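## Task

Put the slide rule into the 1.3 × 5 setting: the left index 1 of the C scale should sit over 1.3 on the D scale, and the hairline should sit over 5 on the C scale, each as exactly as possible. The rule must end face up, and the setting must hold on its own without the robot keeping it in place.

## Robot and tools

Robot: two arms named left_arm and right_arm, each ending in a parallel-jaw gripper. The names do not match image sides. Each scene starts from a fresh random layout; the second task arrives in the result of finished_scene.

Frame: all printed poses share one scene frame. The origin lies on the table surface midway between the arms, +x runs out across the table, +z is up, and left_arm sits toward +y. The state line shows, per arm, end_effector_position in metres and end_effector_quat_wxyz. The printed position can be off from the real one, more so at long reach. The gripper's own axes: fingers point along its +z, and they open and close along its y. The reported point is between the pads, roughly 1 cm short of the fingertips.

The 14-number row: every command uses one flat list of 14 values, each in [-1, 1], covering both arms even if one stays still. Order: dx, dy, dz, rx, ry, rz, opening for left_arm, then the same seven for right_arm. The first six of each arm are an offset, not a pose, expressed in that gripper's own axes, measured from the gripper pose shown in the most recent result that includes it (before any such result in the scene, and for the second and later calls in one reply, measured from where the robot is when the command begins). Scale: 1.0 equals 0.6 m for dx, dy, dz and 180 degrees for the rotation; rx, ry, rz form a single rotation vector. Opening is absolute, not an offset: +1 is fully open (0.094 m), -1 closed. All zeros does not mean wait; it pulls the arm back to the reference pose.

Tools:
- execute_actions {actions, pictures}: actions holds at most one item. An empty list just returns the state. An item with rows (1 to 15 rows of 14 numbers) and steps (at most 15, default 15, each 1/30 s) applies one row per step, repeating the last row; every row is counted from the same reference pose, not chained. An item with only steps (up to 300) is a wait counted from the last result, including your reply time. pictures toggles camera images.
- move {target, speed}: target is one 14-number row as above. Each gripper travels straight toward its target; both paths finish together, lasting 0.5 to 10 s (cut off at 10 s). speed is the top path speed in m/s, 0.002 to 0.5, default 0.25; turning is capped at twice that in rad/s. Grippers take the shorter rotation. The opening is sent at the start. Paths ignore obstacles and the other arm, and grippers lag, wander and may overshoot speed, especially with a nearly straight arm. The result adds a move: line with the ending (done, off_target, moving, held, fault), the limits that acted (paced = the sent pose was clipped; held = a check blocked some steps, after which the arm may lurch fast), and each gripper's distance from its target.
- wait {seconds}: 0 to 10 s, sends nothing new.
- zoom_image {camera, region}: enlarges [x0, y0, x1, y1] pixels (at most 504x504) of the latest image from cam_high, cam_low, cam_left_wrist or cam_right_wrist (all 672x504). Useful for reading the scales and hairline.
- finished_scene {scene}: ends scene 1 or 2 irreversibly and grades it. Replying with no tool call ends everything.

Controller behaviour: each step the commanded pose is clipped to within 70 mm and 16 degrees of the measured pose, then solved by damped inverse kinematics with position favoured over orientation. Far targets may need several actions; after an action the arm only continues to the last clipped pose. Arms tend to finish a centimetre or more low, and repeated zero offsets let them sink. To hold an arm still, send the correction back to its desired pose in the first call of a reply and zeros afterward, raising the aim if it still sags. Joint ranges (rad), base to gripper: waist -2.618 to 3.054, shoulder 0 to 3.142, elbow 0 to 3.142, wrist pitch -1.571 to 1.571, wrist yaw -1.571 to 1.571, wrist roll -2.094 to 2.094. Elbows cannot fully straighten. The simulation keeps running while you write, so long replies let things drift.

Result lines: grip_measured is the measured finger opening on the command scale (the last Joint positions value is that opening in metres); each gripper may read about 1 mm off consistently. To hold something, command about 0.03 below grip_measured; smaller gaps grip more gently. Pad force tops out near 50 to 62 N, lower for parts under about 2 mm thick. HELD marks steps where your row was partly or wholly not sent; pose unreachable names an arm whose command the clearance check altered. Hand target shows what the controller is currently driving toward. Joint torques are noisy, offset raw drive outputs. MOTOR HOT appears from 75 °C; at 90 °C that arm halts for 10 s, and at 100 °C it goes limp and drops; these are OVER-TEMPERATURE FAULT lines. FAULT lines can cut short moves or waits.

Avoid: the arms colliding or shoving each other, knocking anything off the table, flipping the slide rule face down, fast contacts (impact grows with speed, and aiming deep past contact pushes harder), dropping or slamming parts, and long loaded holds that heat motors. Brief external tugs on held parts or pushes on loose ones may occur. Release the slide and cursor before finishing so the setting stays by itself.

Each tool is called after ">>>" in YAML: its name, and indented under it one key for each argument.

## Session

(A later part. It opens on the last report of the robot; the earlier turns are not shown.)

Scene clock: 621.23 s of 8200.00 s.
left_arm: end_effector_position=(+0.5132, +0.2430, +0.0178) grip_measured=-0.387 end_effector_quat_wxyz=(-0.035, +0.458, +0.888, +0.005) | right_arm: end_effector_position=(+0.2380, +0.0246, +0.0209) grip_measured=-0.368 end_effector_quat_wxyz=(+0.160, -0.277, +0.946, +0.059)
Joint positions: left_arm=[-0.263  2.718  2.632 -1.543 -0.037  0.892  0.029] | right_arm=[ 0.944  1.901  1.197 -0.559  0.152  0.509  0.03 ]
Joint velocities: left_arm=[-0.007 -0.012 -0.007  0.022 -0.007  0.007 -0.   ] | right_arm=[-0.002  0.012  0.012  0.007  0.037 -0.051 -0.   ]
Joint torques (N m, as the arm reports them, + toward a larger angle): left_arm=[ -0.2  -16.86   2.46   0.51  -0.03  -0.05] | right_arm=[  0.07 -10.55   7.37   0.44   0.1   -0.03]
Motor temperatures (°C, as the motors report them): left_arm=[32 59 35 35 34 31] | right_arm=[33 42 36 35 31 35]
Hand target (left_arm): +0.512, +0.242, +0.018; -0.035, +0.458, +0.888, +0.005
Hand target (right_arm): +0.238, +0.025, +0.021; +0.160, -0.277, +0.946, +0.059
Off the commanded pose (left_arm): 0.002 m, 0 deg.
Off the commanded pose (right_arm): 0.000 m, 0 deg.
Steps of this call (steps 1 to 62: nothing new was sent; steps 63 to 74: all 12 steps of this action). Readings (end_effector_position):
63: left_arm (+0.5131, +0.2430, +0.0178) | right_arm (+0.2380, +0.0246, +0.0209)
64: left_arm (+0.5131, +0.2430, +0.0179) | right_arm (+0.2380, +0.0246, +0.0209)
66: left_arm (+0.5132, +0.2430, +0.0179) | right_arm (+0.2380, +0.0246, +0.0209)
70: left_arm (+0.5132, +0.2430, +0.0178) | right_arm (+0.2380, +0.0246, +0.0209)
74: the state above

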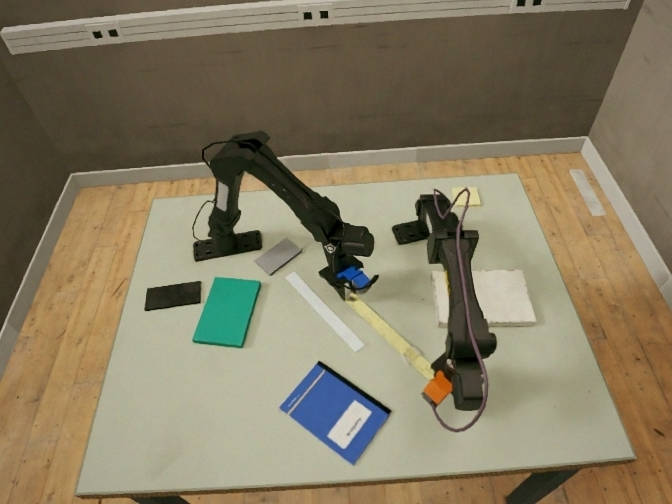

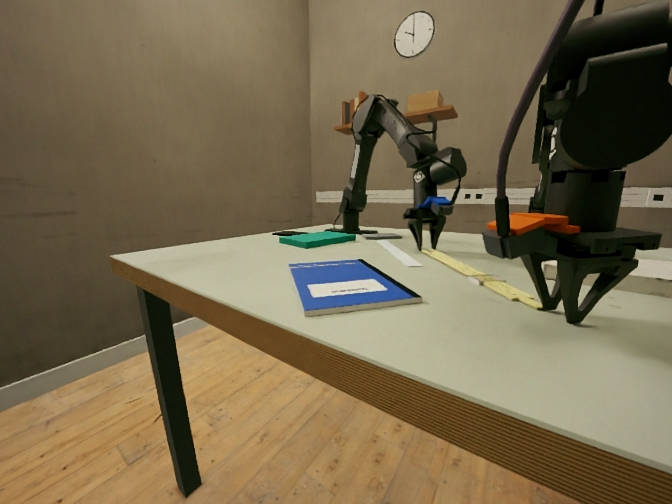

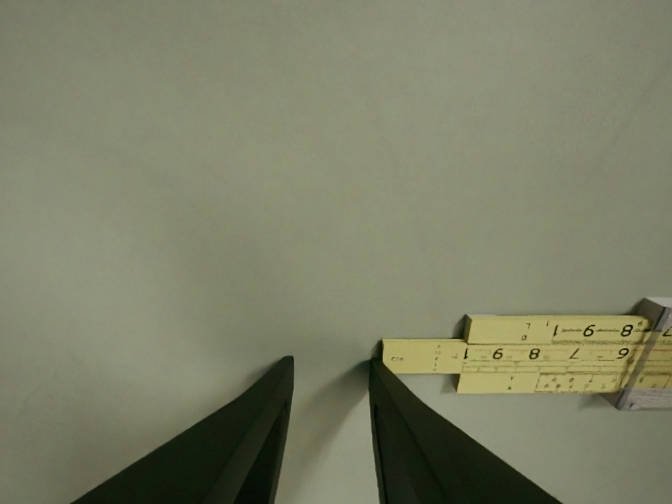

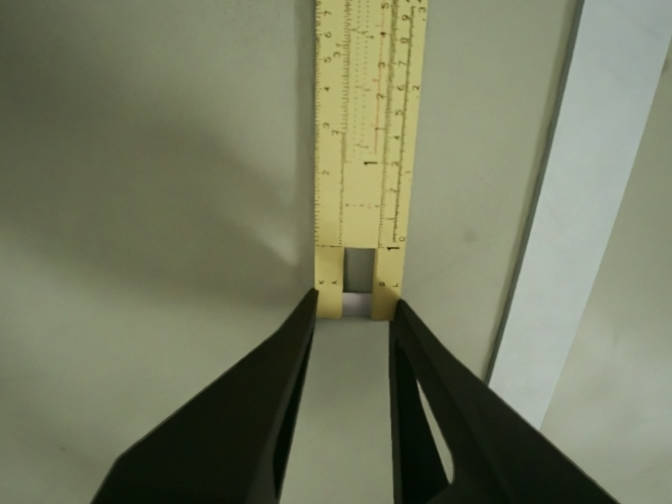

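>>> execute_actions:
  actions:
    - {"rows":[[0,-0.002,0,0,0,0,-0.36,0,0,0,0,0,0,-0.38]],"steps":12}

>>> zoom_image:
  camera: "cam_right_wrist"
  region: [355,140,405,190]

Scene clock: 623.57 s of 8200.00 s.
left_arm: end_effector_position=(+0.5136, +0.2433, +0.0180) grip_measured=-0.362 end_effector_quat_wxyz=(-0.034, +0.458, +0.888, +0.006) | right_arm: end_effector_position=(+0.2380, +0.0246, +0.0209) grip_measured=-0.368 end_effector_quat_wxyz=(+0.160, -0.277, +0.946, +0.059)
Joint positions: left_arm=[-0.263  2.718  2.632 -1.542 -0.039  0.892  0.03 ] | right_arm=[ 0.944  1.901  1.197 -0.559  0.152  0.509  0.03 ]
Joint velocities: left_arm=[ 0.012 -0.002  0.012  0.007 -0.007  0.007 -0.001] | right_arm=[-0.007 -0.007 -0.017 -0.007  0.037 -0.007 -0.   ]
Joint torques (N m, as the arm reports them, + toward a larger angle): left_arm=[ -0.17 -16.73   2.39   0.52   0.    -0.03] | right_arm=[  0.31 -10.74   7.26   0.47   0.11   0.  ]
Motor temperatures (°C, as the motors report them): left_arm=[32 60 35 35 34 31] | right_arm=[33 42 36 35 31 35]
Hand target (left_arm): +0.512, +0.242, +0.018; -0.035, +0.458, +0.888, +0.005
Hand target (right_arm): +0.238, +0.025, +0.021; +0.160, -0.277, +0.946, +0.059
Off the commanded pose (left_arm): 0.002 m, 0 deg.
Off the commanded pose (right_arm): 0.000 m, 0 deg.
Steps of this call (steps 1 to 58: nothing new was sent; steps 59 to 70: all 12 steps of this action). Readings (end_effector_position):
59: left_arm (+0.5134, +0.2431, +0.0180) | right_arm (+0.2380, +0.0246, +0.0209)
60: left_arm (+0.5136, +0.2432, +0.0180) | right_arm (+0.2380, +0.0246, +0.0209)
62: left_arm (+0.5136, +0.2432, +0.0180) | right_arm (+0.2380, +0.0246, +0.0209)
66: left_arm (+0.5136, +0.2433, +0.0180) | right_arm (+0.2380, +0.0246, +0.0209)
70: the state above

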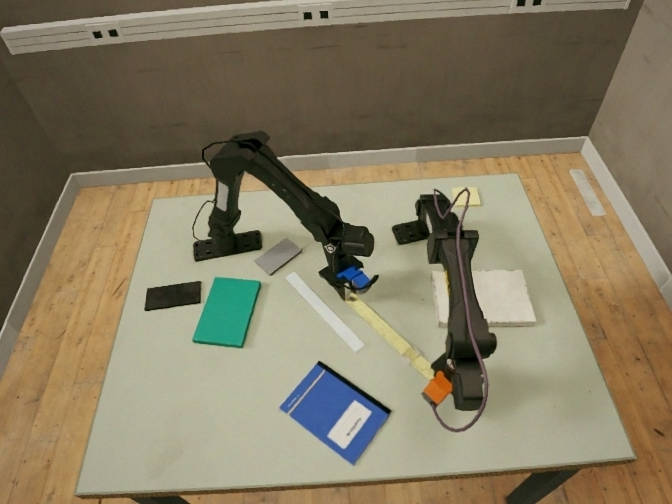

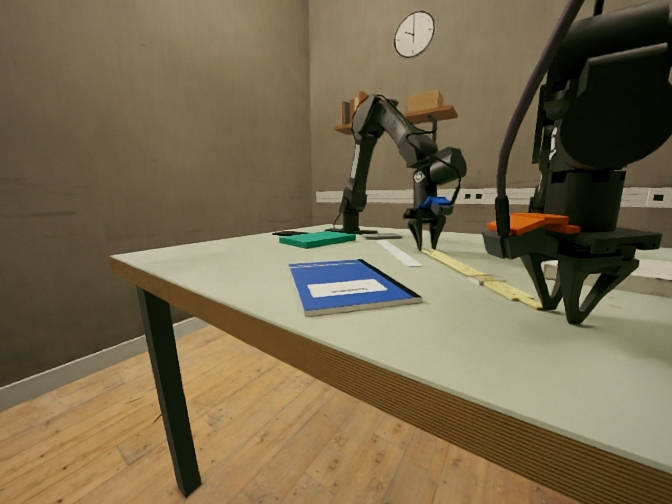

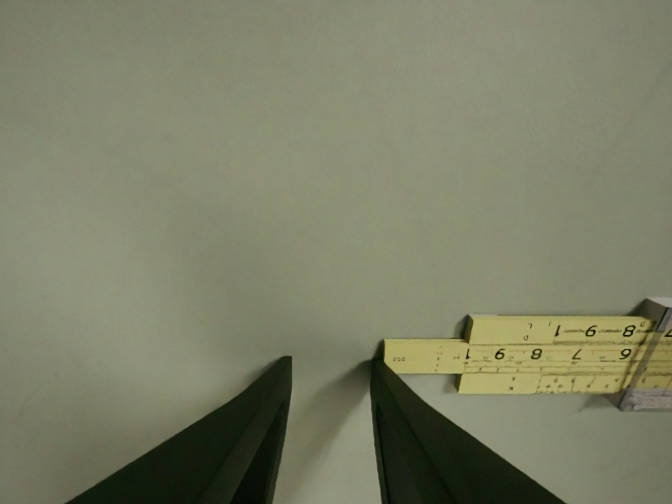

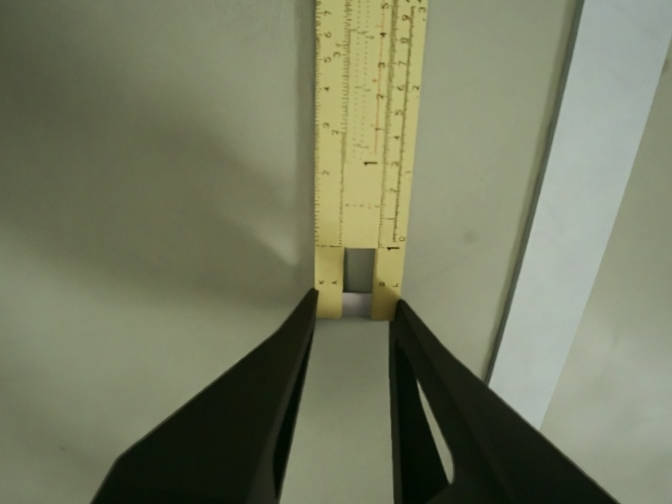

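Region (355, 140, 405, 190) of cam_right_wrist's 672x504 image, scaled by 10.080, with more detail than that image has.

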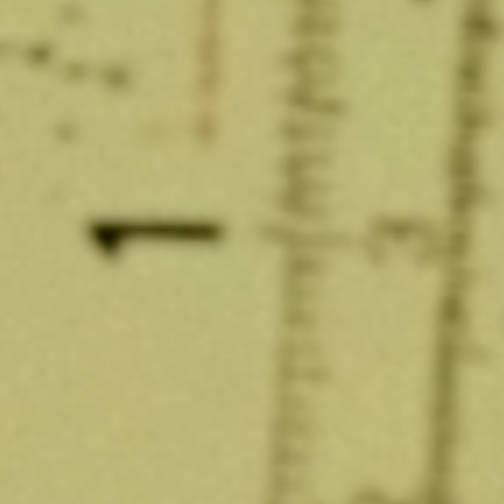

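>>> move:
  target: [0,0,-0.045,0,0,0,-0.8,0,0,0,0,0,0,-0.41]
  speed: 0.15

>>> move:
  target: [-0.04,-0.152,-0.015,0,0,0,-0.8,0,0,0,0,0,0,-0.41]
  speed: 0.2

Scene clock: 630.30 s of 8200.00 s.
left_arm: end_effector_position=(+0.5099, +0.2441, +0.0191) grip_measured=-0.798 end_effector_quat_wxyz=(-0.042, +0.458, +0.888, +0.005) | right_arm: end_effector_position=(+0.2380, +0.0246, +0.0209) grip_measured=-0.368 end_effector_quat_wxyz=(+0.160, -0.277, +0.946, +0.059)
Joint positions: left_arm=[-0.263  2.726  2.651 -1.57  -0.043  0.892  0.009] | right_arm=[ 0.944  1.901  1.197 -0.559  0.152  0.509  0.03 ]
Joint velocities: left_arm=[-0.007  0.012 -0.007  0.037  0.007 -0.095 -0.   ] | right_arm=[-0.007  0.002 -0.012 -0.007  0.022 -0.022 -0.001]
Joint torques (N m, as the arm reports them, + toward a larger angle): left_arm=[ -0.11 -19.88   4.91   0.26   0.04   0.01] | right_arm=[  0.14 -10.66   7.24   0.47   0.09  -0.02]
Motor temperatures (°C, as the motors report them): left_arm=[32 60 35 35 34 31] | right_arm=[33 42 36 35 31 35]
Hand target (left_arm): +0.514, +0.243, +0.044; -0.019, +0.458, +0.888, +0.013
Hand target (right_arm): +0.238, +0.025, +0.021; +0.160, -0.277, +0.946, +0.059
Off the commanded pose (left_arm): 0.026 m, 1 deg.
Off the commanded pose (right_arm): 0.000 m, 0 deg.
joint sent to its limit (left arm) — the command would take joint 4 (wrist pitch) past its lower limit, so that joint was sent only as far as its limit.
After step 90, 3.03 s passed at rest.
move: off_target (left_arm)

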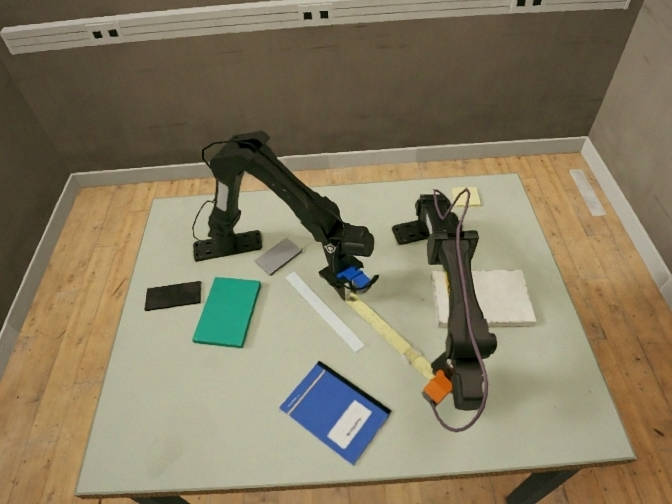

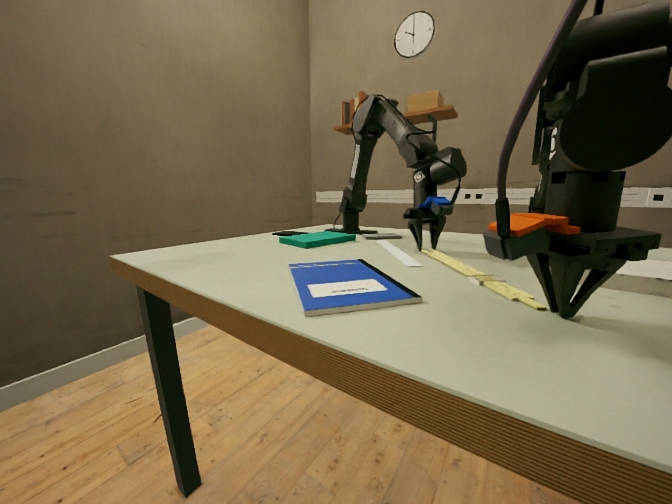

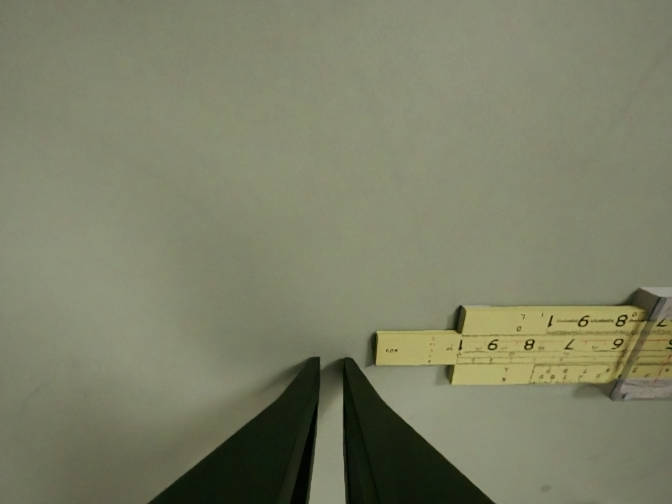

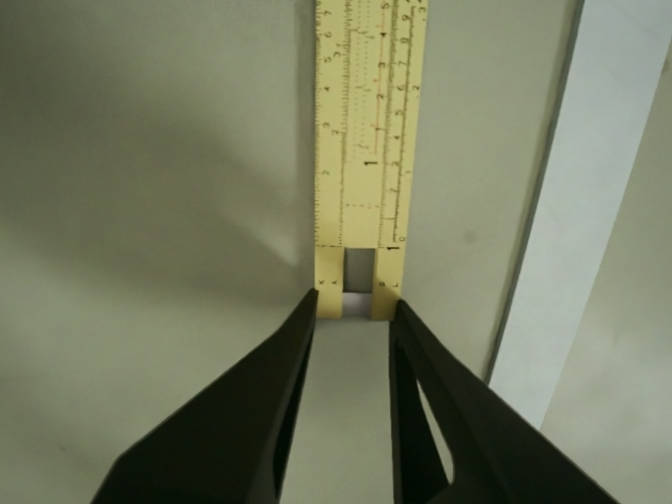

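Scene clock: 631.43 s of 8200.00 s.
left_arm: end_effector_position=(+0.4554, +0.1748, +0.0214) grip_measured=-0.799 end_effector_quat_wxyz=(-0.048, +0.461, +0.886, +0.014) | right_arm: end_effector_position=(+0.2319, +0.0179, +0.0209) grip_measured=-0.368 end_effector_quat_wxyz=(+0.145, -0.274, +0.949, +0.052)
Joint positions: left_arm=[-0.429  2.41   2.065 -1.311 -0.051  0.731  0.009] | right_arm=[ 0.944  1.892  1.197 -0.6    0.14   0.522  0.03 ]
Joint velocities: left_arm=[ 0.007 -0.012  0.017 -0.022  0.022 -0.037 -0.001] | right_arm=[ 0.017 -0.022  0.002  0.007 -0.051  0.037  0.   ]
Joint torques (N m, as the arm reports them, + toward a larger angle): left_arm=[ -0.14 -16.5    2.94   0.31   0.21  -0.07] | right_arm=[ 0.15 -9.71  7.33  0.74  0.2  -0.03]
Motor temperatures (°C, as the motors report them): left_arm=[32 60 35 35 34 31] | right_arm=[33 42 36 35 31 35]
Hand target (left_arm): +0.452, +0.171, +0.029; -0.042, +0.458, +0.888, +0.005
Hand target (right_arm): +0.238, +0.024, +0.021; +0.160, -0.277, +0.946, +0.058
Off the commanded pose (left_arm): 0.010 m, 1 deg.
Off the commanded pose (right_arm): 0.009 m, 2 deg.
move: done

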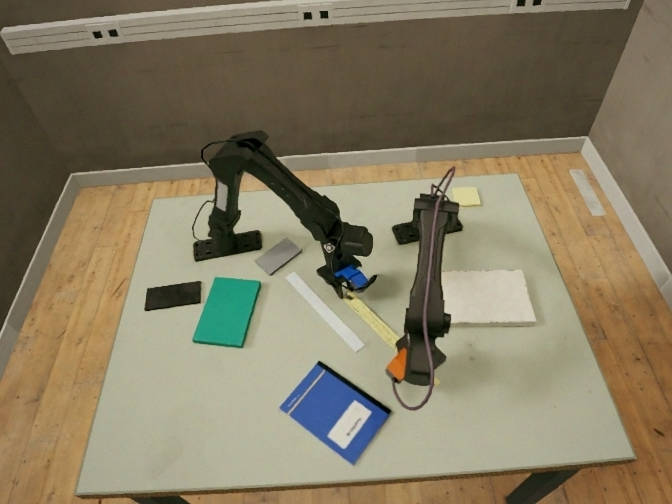

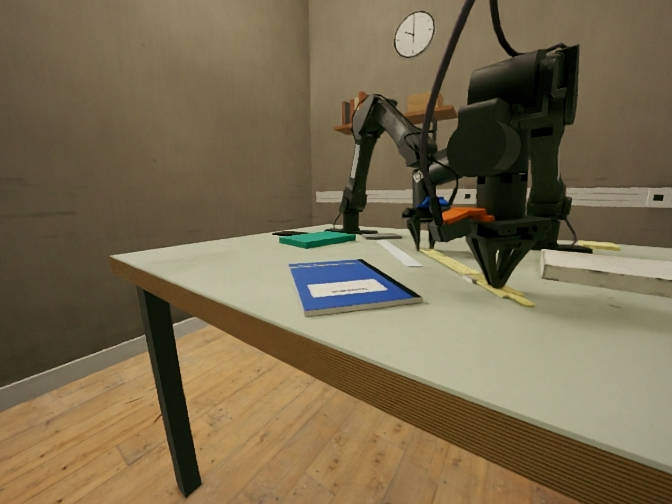

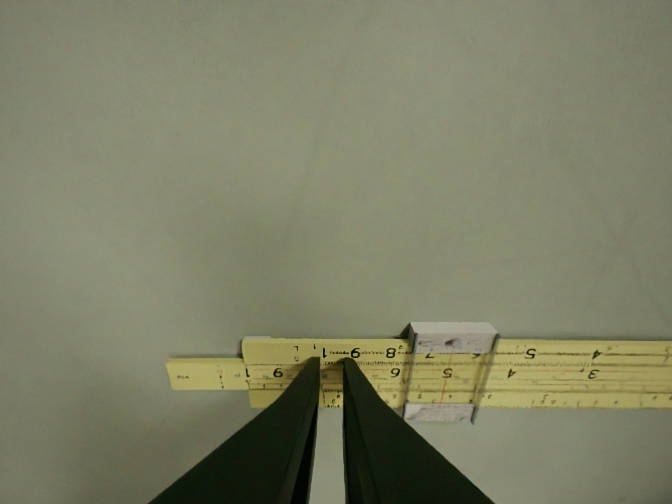

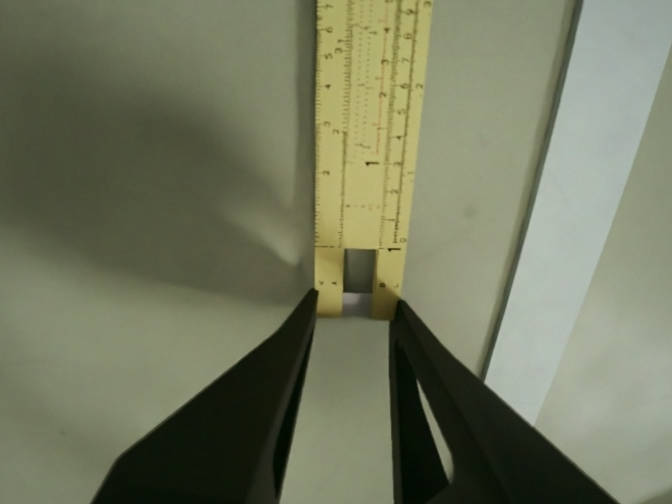

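>>> move:
  target: [0,0,-0.05,0,0,0,-0.8,0,0,0,0,0,0,-0.41]
  speed: 0.06

>>> zoom_image:
  camera: "cam_right_wrist"
  region: [340,130,420,200]

Scene clock: 634.87 s of 8200.00 s.
left_arm: end_effector_position=(+0.4537, +0.1751, +0.0444) grip_measured=-0.799 end_effector_quat_wxyz=(-0.055, +0.460, +0.886, +0.012) | right_arm: end_effector_position=(+0.2319, +0.0178, +0.0209) grip_measured=-0.368 end_effector_quat_wxyz=(+0.145, -0.274, +0.949, +0.052)
Joint positions: left_arm=[-0.429  2.415  2.164 -1.421 -0.051  0.73   0.009] | right_arm=[ 0.944  1.892  1.197 -0.6    0.14   0.522  0.03 ]
Joint velocities: left_arm=[-0.012 -0.012  0.007 -0.037 -0.051  0.007 -0.   ] | right_arm=[-0.017  0.007  0.012 -0.037 -0.022 -0.051 -0.   ]
Joint torques (N m, as the arm reports them, + toward a larger angle): left_arm=[ -0.25 -14.34   5.77   0.32  -0.03  -0.02] | right_arm=[  0.22 -10.61   7.15   0.4    0.15  -0.01]
Motor temperatures (°C, as the motors report them): left_arm=[32 60 35 35 34 31] | right_arm=[33 42 36 35 31 35]
Hand target (left_arm): +0.457, +0.173, +0.051; -0.047, +0.461, +0.886, +0.014
Hand target (right_arm): +0.232, +0.018, +0.021; +0.145, -0.274, +0.949, +0.052
Off the commanded pose (left_arm): 0.008 m, 1 deg.
Off the commanded pose (right_arm): 0.000 m, 0 deg.
move: done

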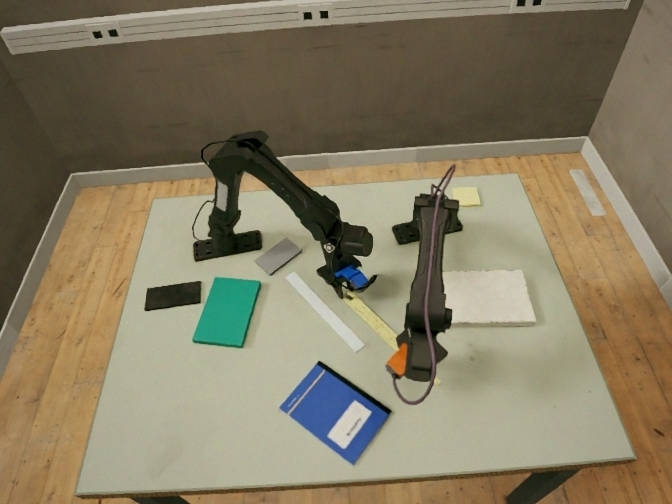

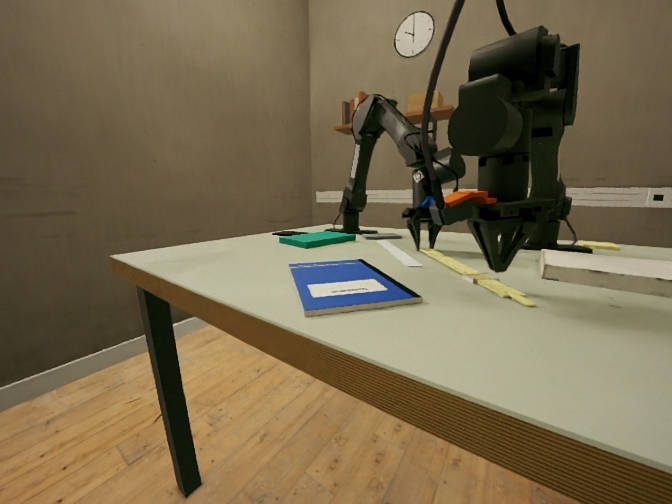

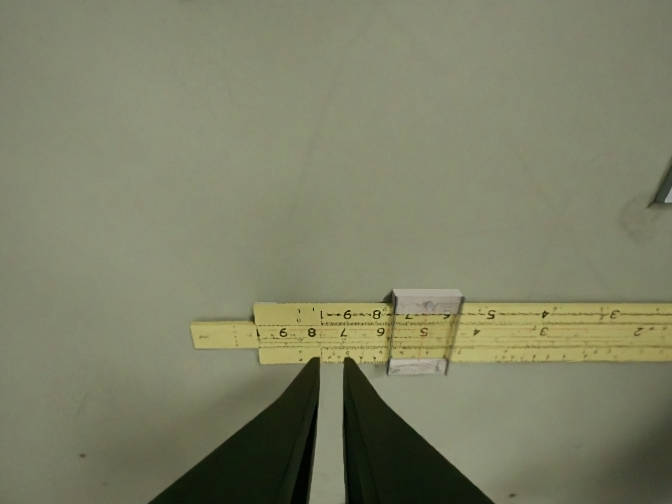

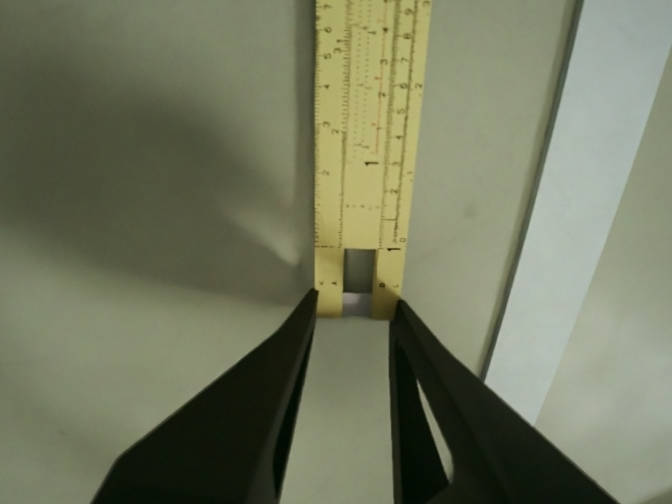

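Region (340, 130, 420, 200) of cam_right_wrist's 672x504 image, scaled by 6.300, with more detail than that image has; it fills the top 441 rows of this view, and the rest is white.

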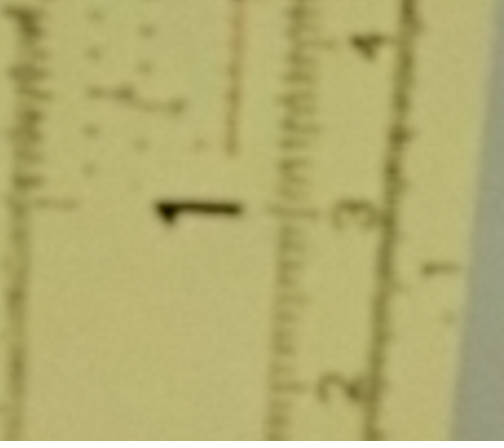

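>>> move:
  target: [-0.047,-0.015,-0.012,0,0,0,-0.8,0,0,0,0,0,0,-0.41]
  speed: 0.06

Scene clock: 642.00 s of 8200.00 s.
left_arm: end_effector_position=(+0.4606, +0.1510, +0.0403) grip_measured=-0.799 end_effector_quat_wxyz=(-0.066, +0.461, +0.885, +0.012) | right_arm: end_effector_position=(+0.2319, +0.0178, +0.0209) grip_measured=-0.368 end_effector_quat_wxyz=(+0.145, -0.274, +0.949, +0.052)
Joint positions: left_arm=[-0.477  2.527  2.349 -1.517 -0.051  0.684  0.009] | right_arm=[ 0.944  1.892  1.197 -0.6    0.14   0.522  0.03 ]
Joint velocities: left_arm=[-0.002  0.007  0.022 -0.022 -0.007  0.022  0.   ] | right_arm=[-0.007  0.002  0.002 -0.037 -0.022 -0.037  0.   ]
Joint torques (N m, as the arm reports them, + toward a larger angle): left_arm=[ -0.4  -15.54   5.84   0.2    0.05  -0.11] | right_arm=[  0.26 -10.62   7.18   0.39   0.05  -0.01]
Motor temperatures (°C, as the motors report them): left_arm=[32 59 36 35 34 31] | right_arm=[33 42 36 35 31 35]
Hand target (left_arm): +0.464, +0.147, +0.049; -0.055, +0.460, +0.886, +0.012
Hand target (right_arm): +0.232, +0.018, +0.021; +0.145, -0.274, +0.949, +0.052
Off the commanded pose (left_arm): 0.010 m, 1 deg.
Off the commanded pose (right_arm): 0.000 m, 0 deg.
After step 90, 3.03 s passed at rest.
move: done

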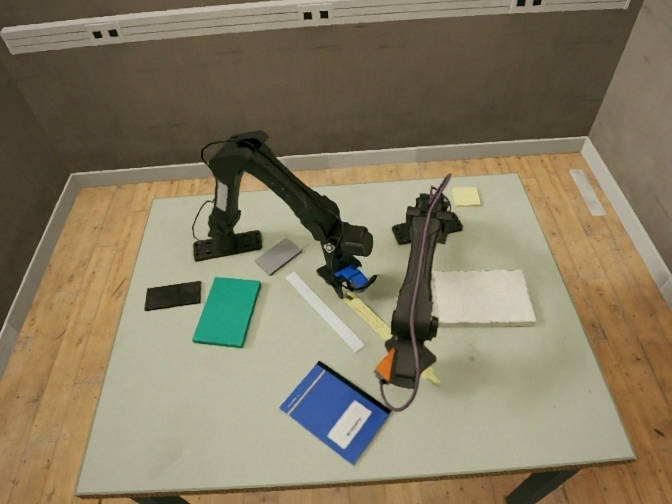

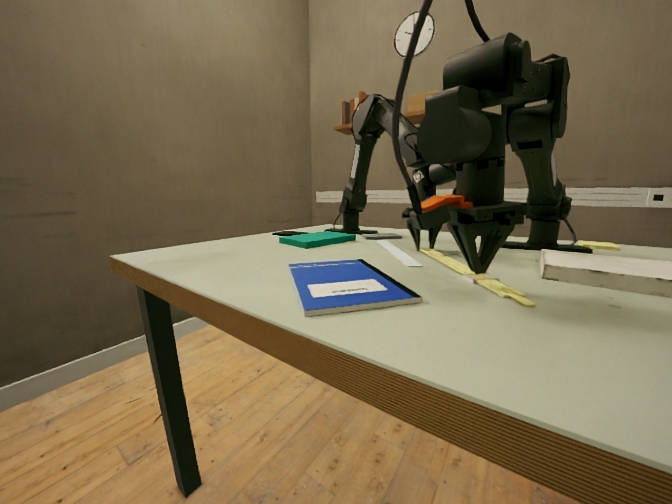

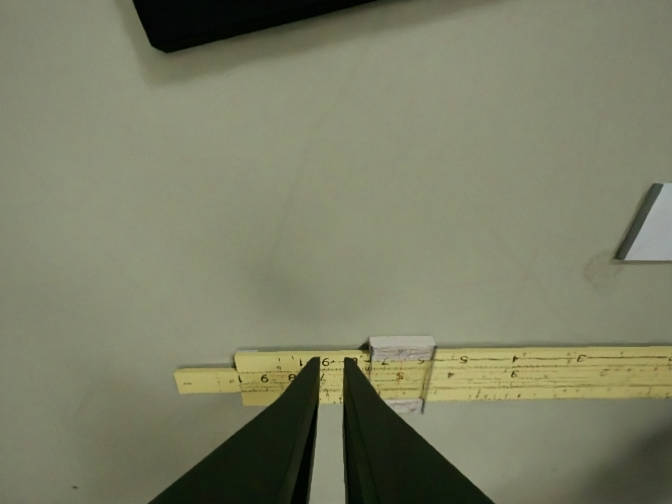

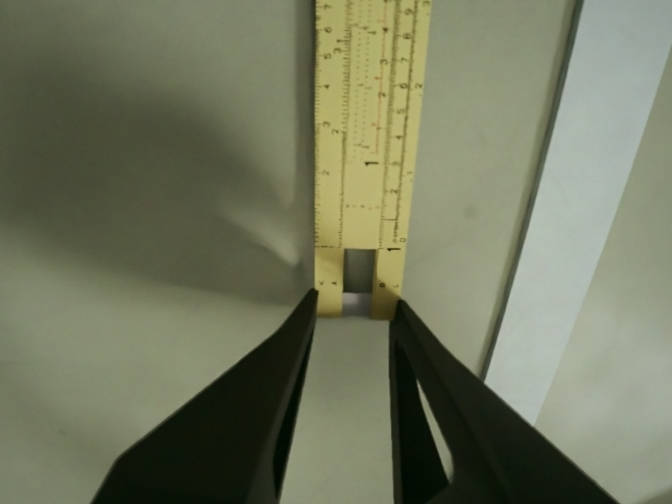

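>>> move:
  target: [-0.004,0,0.008,0,0,0,-0.6,0,0,0,0,0,0,-0.41]
  speed: 0.03

Scene clock: 648.57 s of 8200.00 s.
left_arm: end_effector_position=(+0.4603, +0.1511, +0.0333) grip_measured=-0.602 end_effector_quat_wxyz=(-0.072, +0.461, +0.884, +0.011) | right_arm: end_effector_position=(+0.2319, +0.0178, +0.0209) grip_measured=-0.368 end_effector_quat_wxyz=(+0.145, -0.274, +0.949, +0.052)
Joint positions: left_arm=[-0.477  2.543  2.349 -1.513 -0.051  0.684  0.019] | right_arm=[ 0.944  1.892  1.197 -0.6    0.14   0.522  0.03 ]
Joint velocities: left_arm=[-0.012 -0.012  0.027 -0.007  0.037  0.022 -0.001] | right_arm=[ 0.002 -0.022  0.012  0.022  0.007 -0.007 -0.   ]
Joint torques (N m, as the arm reports them, + toward a larger angle): left_arm=[ -0.36 -15.76   3.3    0.38  -0.01  -0.05] | right_arm=[  0.11 -10.46   7.17   0.37   0.06   0.01]
Motor temperatures (°C, as the motors report them): left_arm=[32 59 36 35 34 31] | right_arm=[33 42 36 35 31 35]
Hand target (left_arm): +0.462, +0.149, +0.035; -0.066, +0.461, +0.885, +0.012
Hand target (right_arm): +0.232, +0.018, +0.021; +0.145, -0.274, +0.949, +0.052
Off the commanded pose (left_arm): 0.003 m, 1 deg.
Off the commanded pose (right_arm): 0.000 m, 0 deg.
After step 90, 2.87 s passed at rest.
move: done

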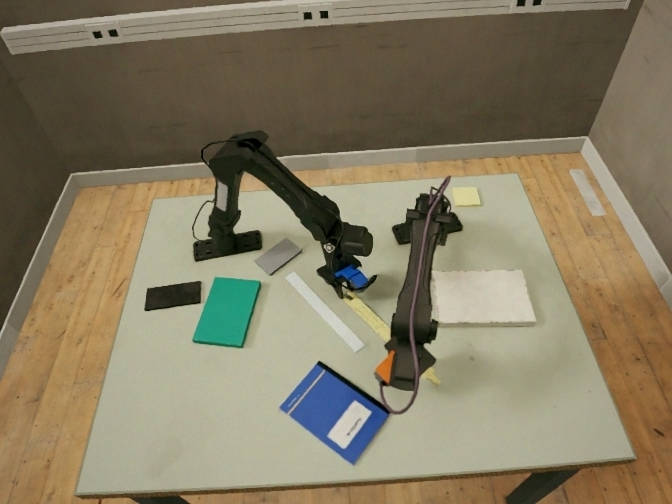

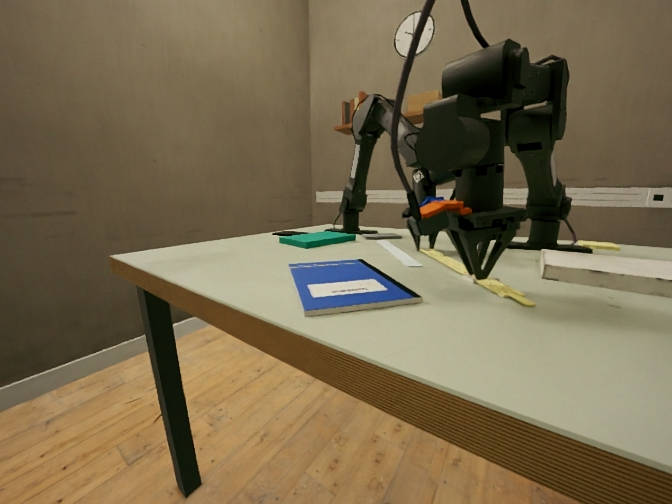

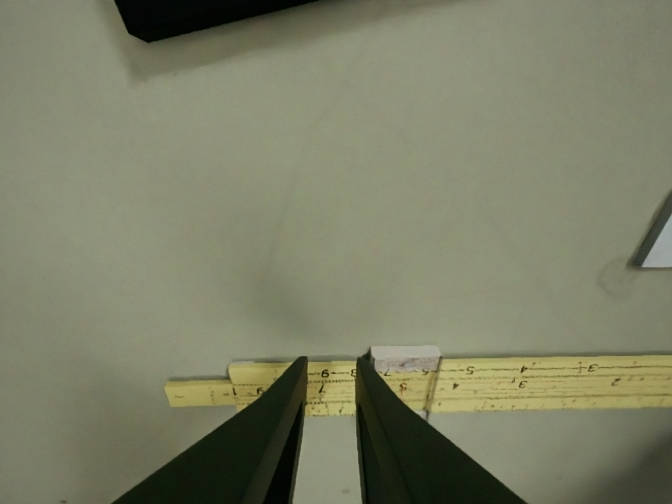

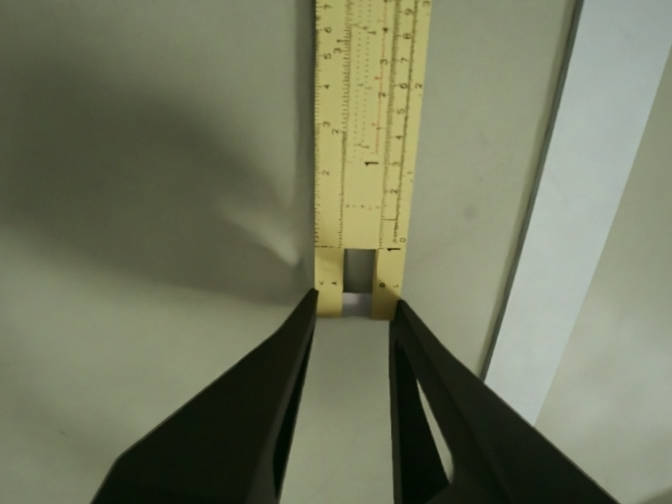

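>>> move:
  target: [-0.012,0,0.004,0,0,0,-0.7,0,0,0,0,0,0,-0.41]
  speed: 0.02

Scene clock: 651.80 s of 8200.00 s.
left_arm: end_effector_position=(+0.4613, +0.1508, +0.0209) grip_measured=-0.698 end_effector_quat_wxyz=(-0.082, +0.460, +0.884, +0.009) | right_arm: end_effector_position=(+0.2319, +0.0178, +0.0209) grip_measured=-0.368 end_effector_quat_wxyz=(+0.145, -0.274, +0.949, +0.052)
Joint positions: left_arm=[-0.477  2.585  2.377 -1.52  -0.051  0.682  0.014] | right_arm=[ 0.944  1.892  1.197 -0.6    0.14   0.522  0.03 ]
Joint velocities: left_arm=[-0.007 -0.002  0.002 -0.037  0.022 -0.007 -0.001] | right_arm=[ 0.002 -0.002 -0.002  0.022 -0.066 -0.007  0.   ]
Joint torques (N m, as the arm reports them, + toward a larger angle): left_arm=[ -0.84 -15.73   5.78   0.13  -0.01  -0.11] | right_arm=[  0.03 -10.67   7.22   0.41   0.13   0.06]
Motor temperatures (°C, as the motors report them): left_arm=[32 59 36 35 34 31] | right_arm=[33 42 36 35 31 35]
Hand target (left_arm): +0.464, +0.146, +0.030; -0.071, +0.461, +0.884, +0.011
Hand target (right_arm): +0.232, +0.018, +0.021; +0.145, -0.274, +0.949, +0.052
Off the commanded pose (left_arm): 0.011 m, 1 deg.
Off the commanded pose (right_arm): 0.000 m, 0 deg.
move: off_target (left_arm)

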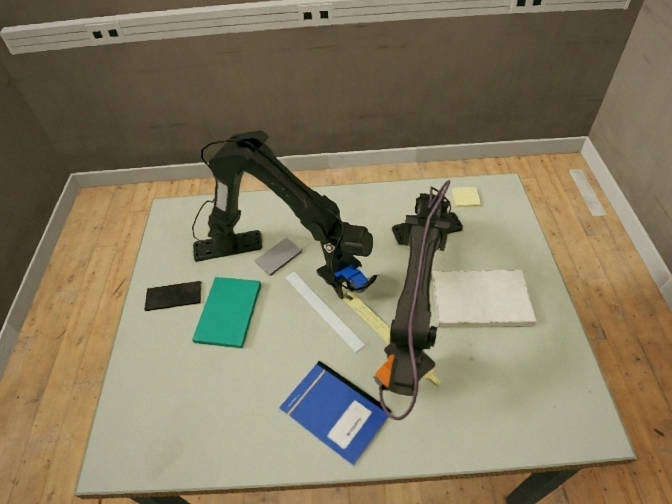

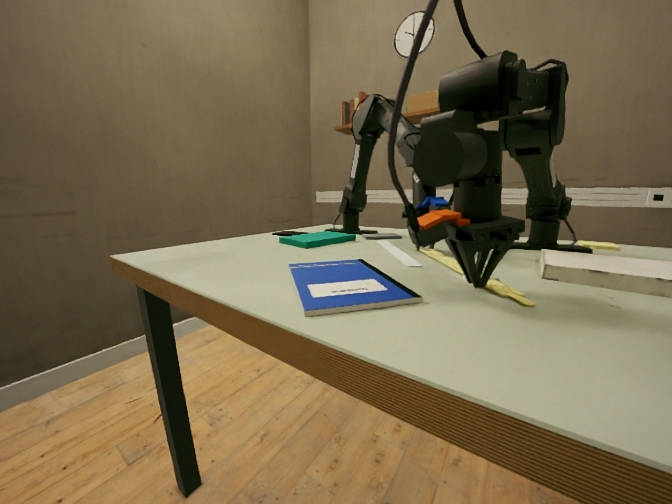

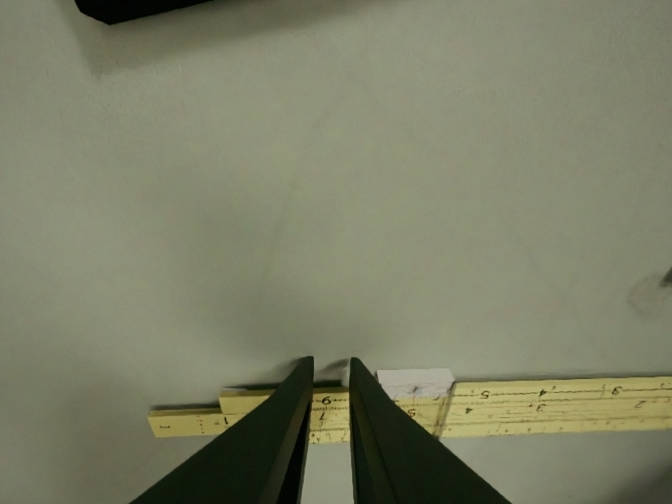

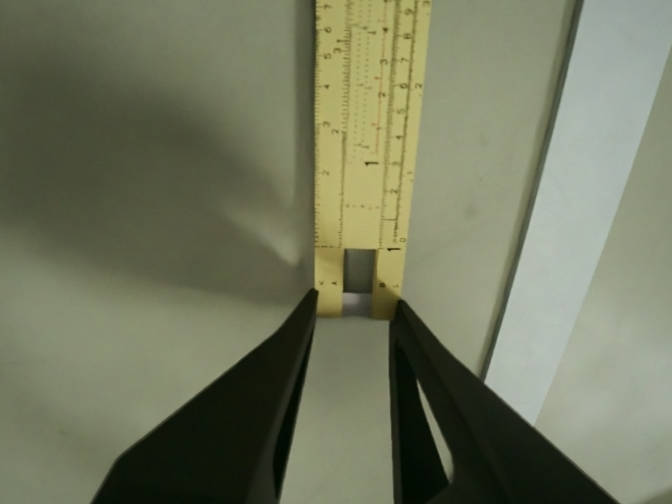

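>>> move:
  target: [-0.013,0,-0.014,0,0,0,-0.7,0,0,0,0,0,0,-0.41]
  speed: 0.02

>>> zoom_image:
  camera: "cam_left_wrist"
  region: [290,330,500,450]

Scene clock: 654.83 s of 8200.00 s.
left_arm: end_effector_position=(+0.4644, +0.1500, +0.0194) grip_measured=-0.698 end_effector_quat_wxyz=(-0.088, +0.459, +0.884, +0.008) | right_arm: end_effector_position=(+0.2319, +0.0178, +0.0209) grip_measured=-0.368 end_effector_quat_wxyz=(+0.145, -0.274, +0.949, +0.052)
Joint positions: left_arm=[-0.477  2.635  2.463 -1.569 -0.051  0.679  0.014] | right_arm=[ 0.944  1.892  1.197 -0.6    0.14   0.522  0.03 ]
Joint velocities: left_arm=[-0.022  0.002 -0.012 -0.037  0.037 -0.022 -0.001] | right_arm=[-0.022  0.017 -0.002 -0.051 -0.007 -0.022  0.001]
Joint torques (N m, as the arm reports them, + toward a larger angle): left_arm=[ -0.89 -15.86   5.71   0.11  -0.02  -0.05] | right_arm=[  0.01 -10.39   7.31   0.35   0.15   0.01]
Motor temperatures (°C, as the motors report them): left_arm=[32 59 36 35 34 31] | right_arm=[33 42 36 35 31 35]
Hand target (left_arm): +0.467, +0.144, +0.028; -0.078, +0.460, +0.884, +0.010
Hand target (right_arm): +0.232, +0.018, +0.021; +0.145, -0.274, +0.949, +0.052
Off the commanded pose (left_arm): 0.011 m, 1 deg.
Off the commanded pose (right_arm): 0.000 m, 0 deg.
joint sent to its limit (left arm) — the command would take joint 4 (wrist pitch) past its lower limit, so that joint was sent only as far as its limit.
move: off_target (left_arm)

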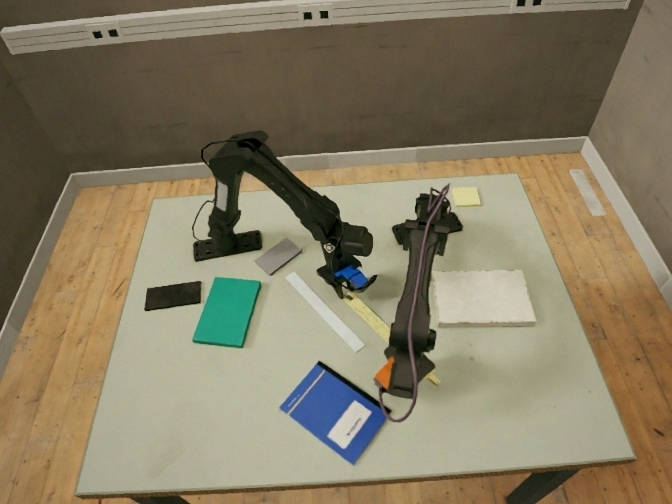

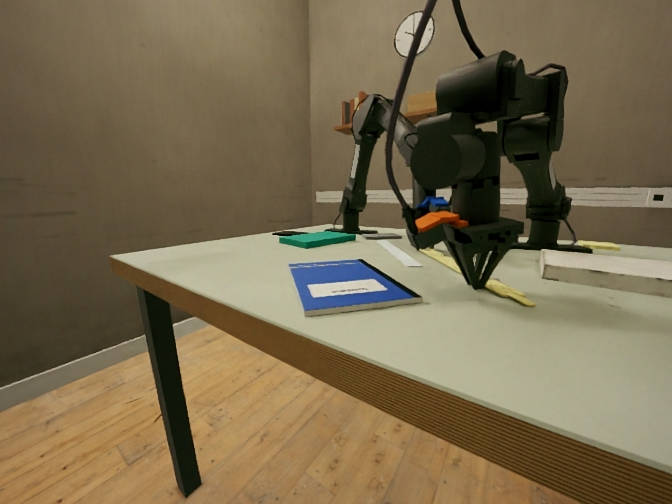

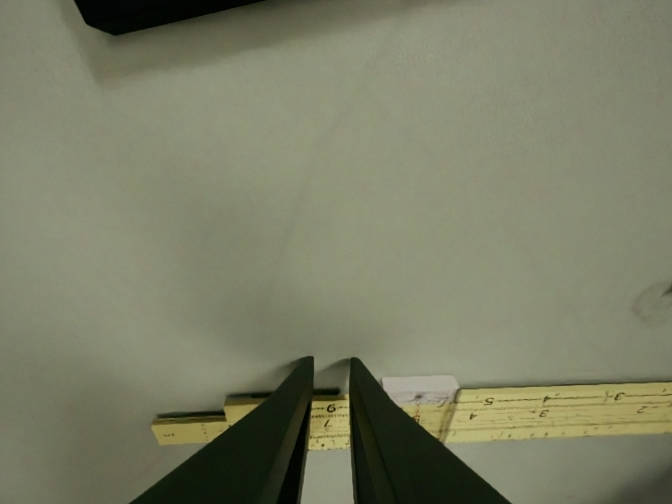

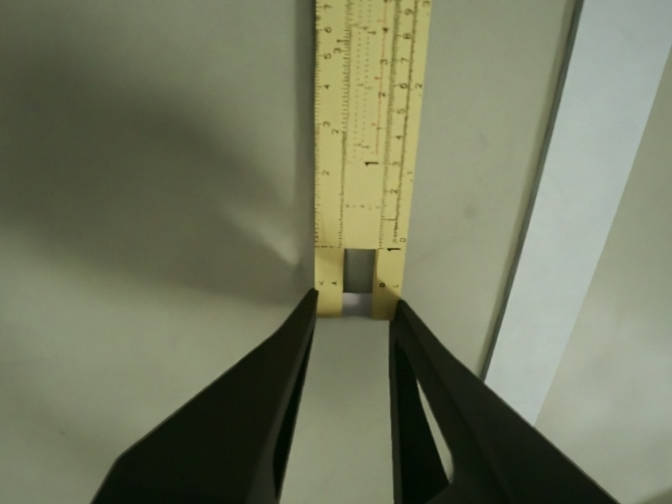

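Region (290, 330, 500, 450) of cam_left_wrist's 672x504 image, scaled by 2.400, with more detail than that image has; it fills the top 288 rows of this view, and the rest is white.

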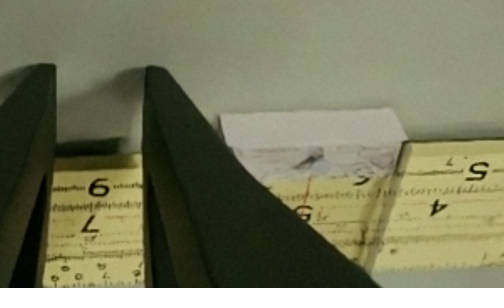

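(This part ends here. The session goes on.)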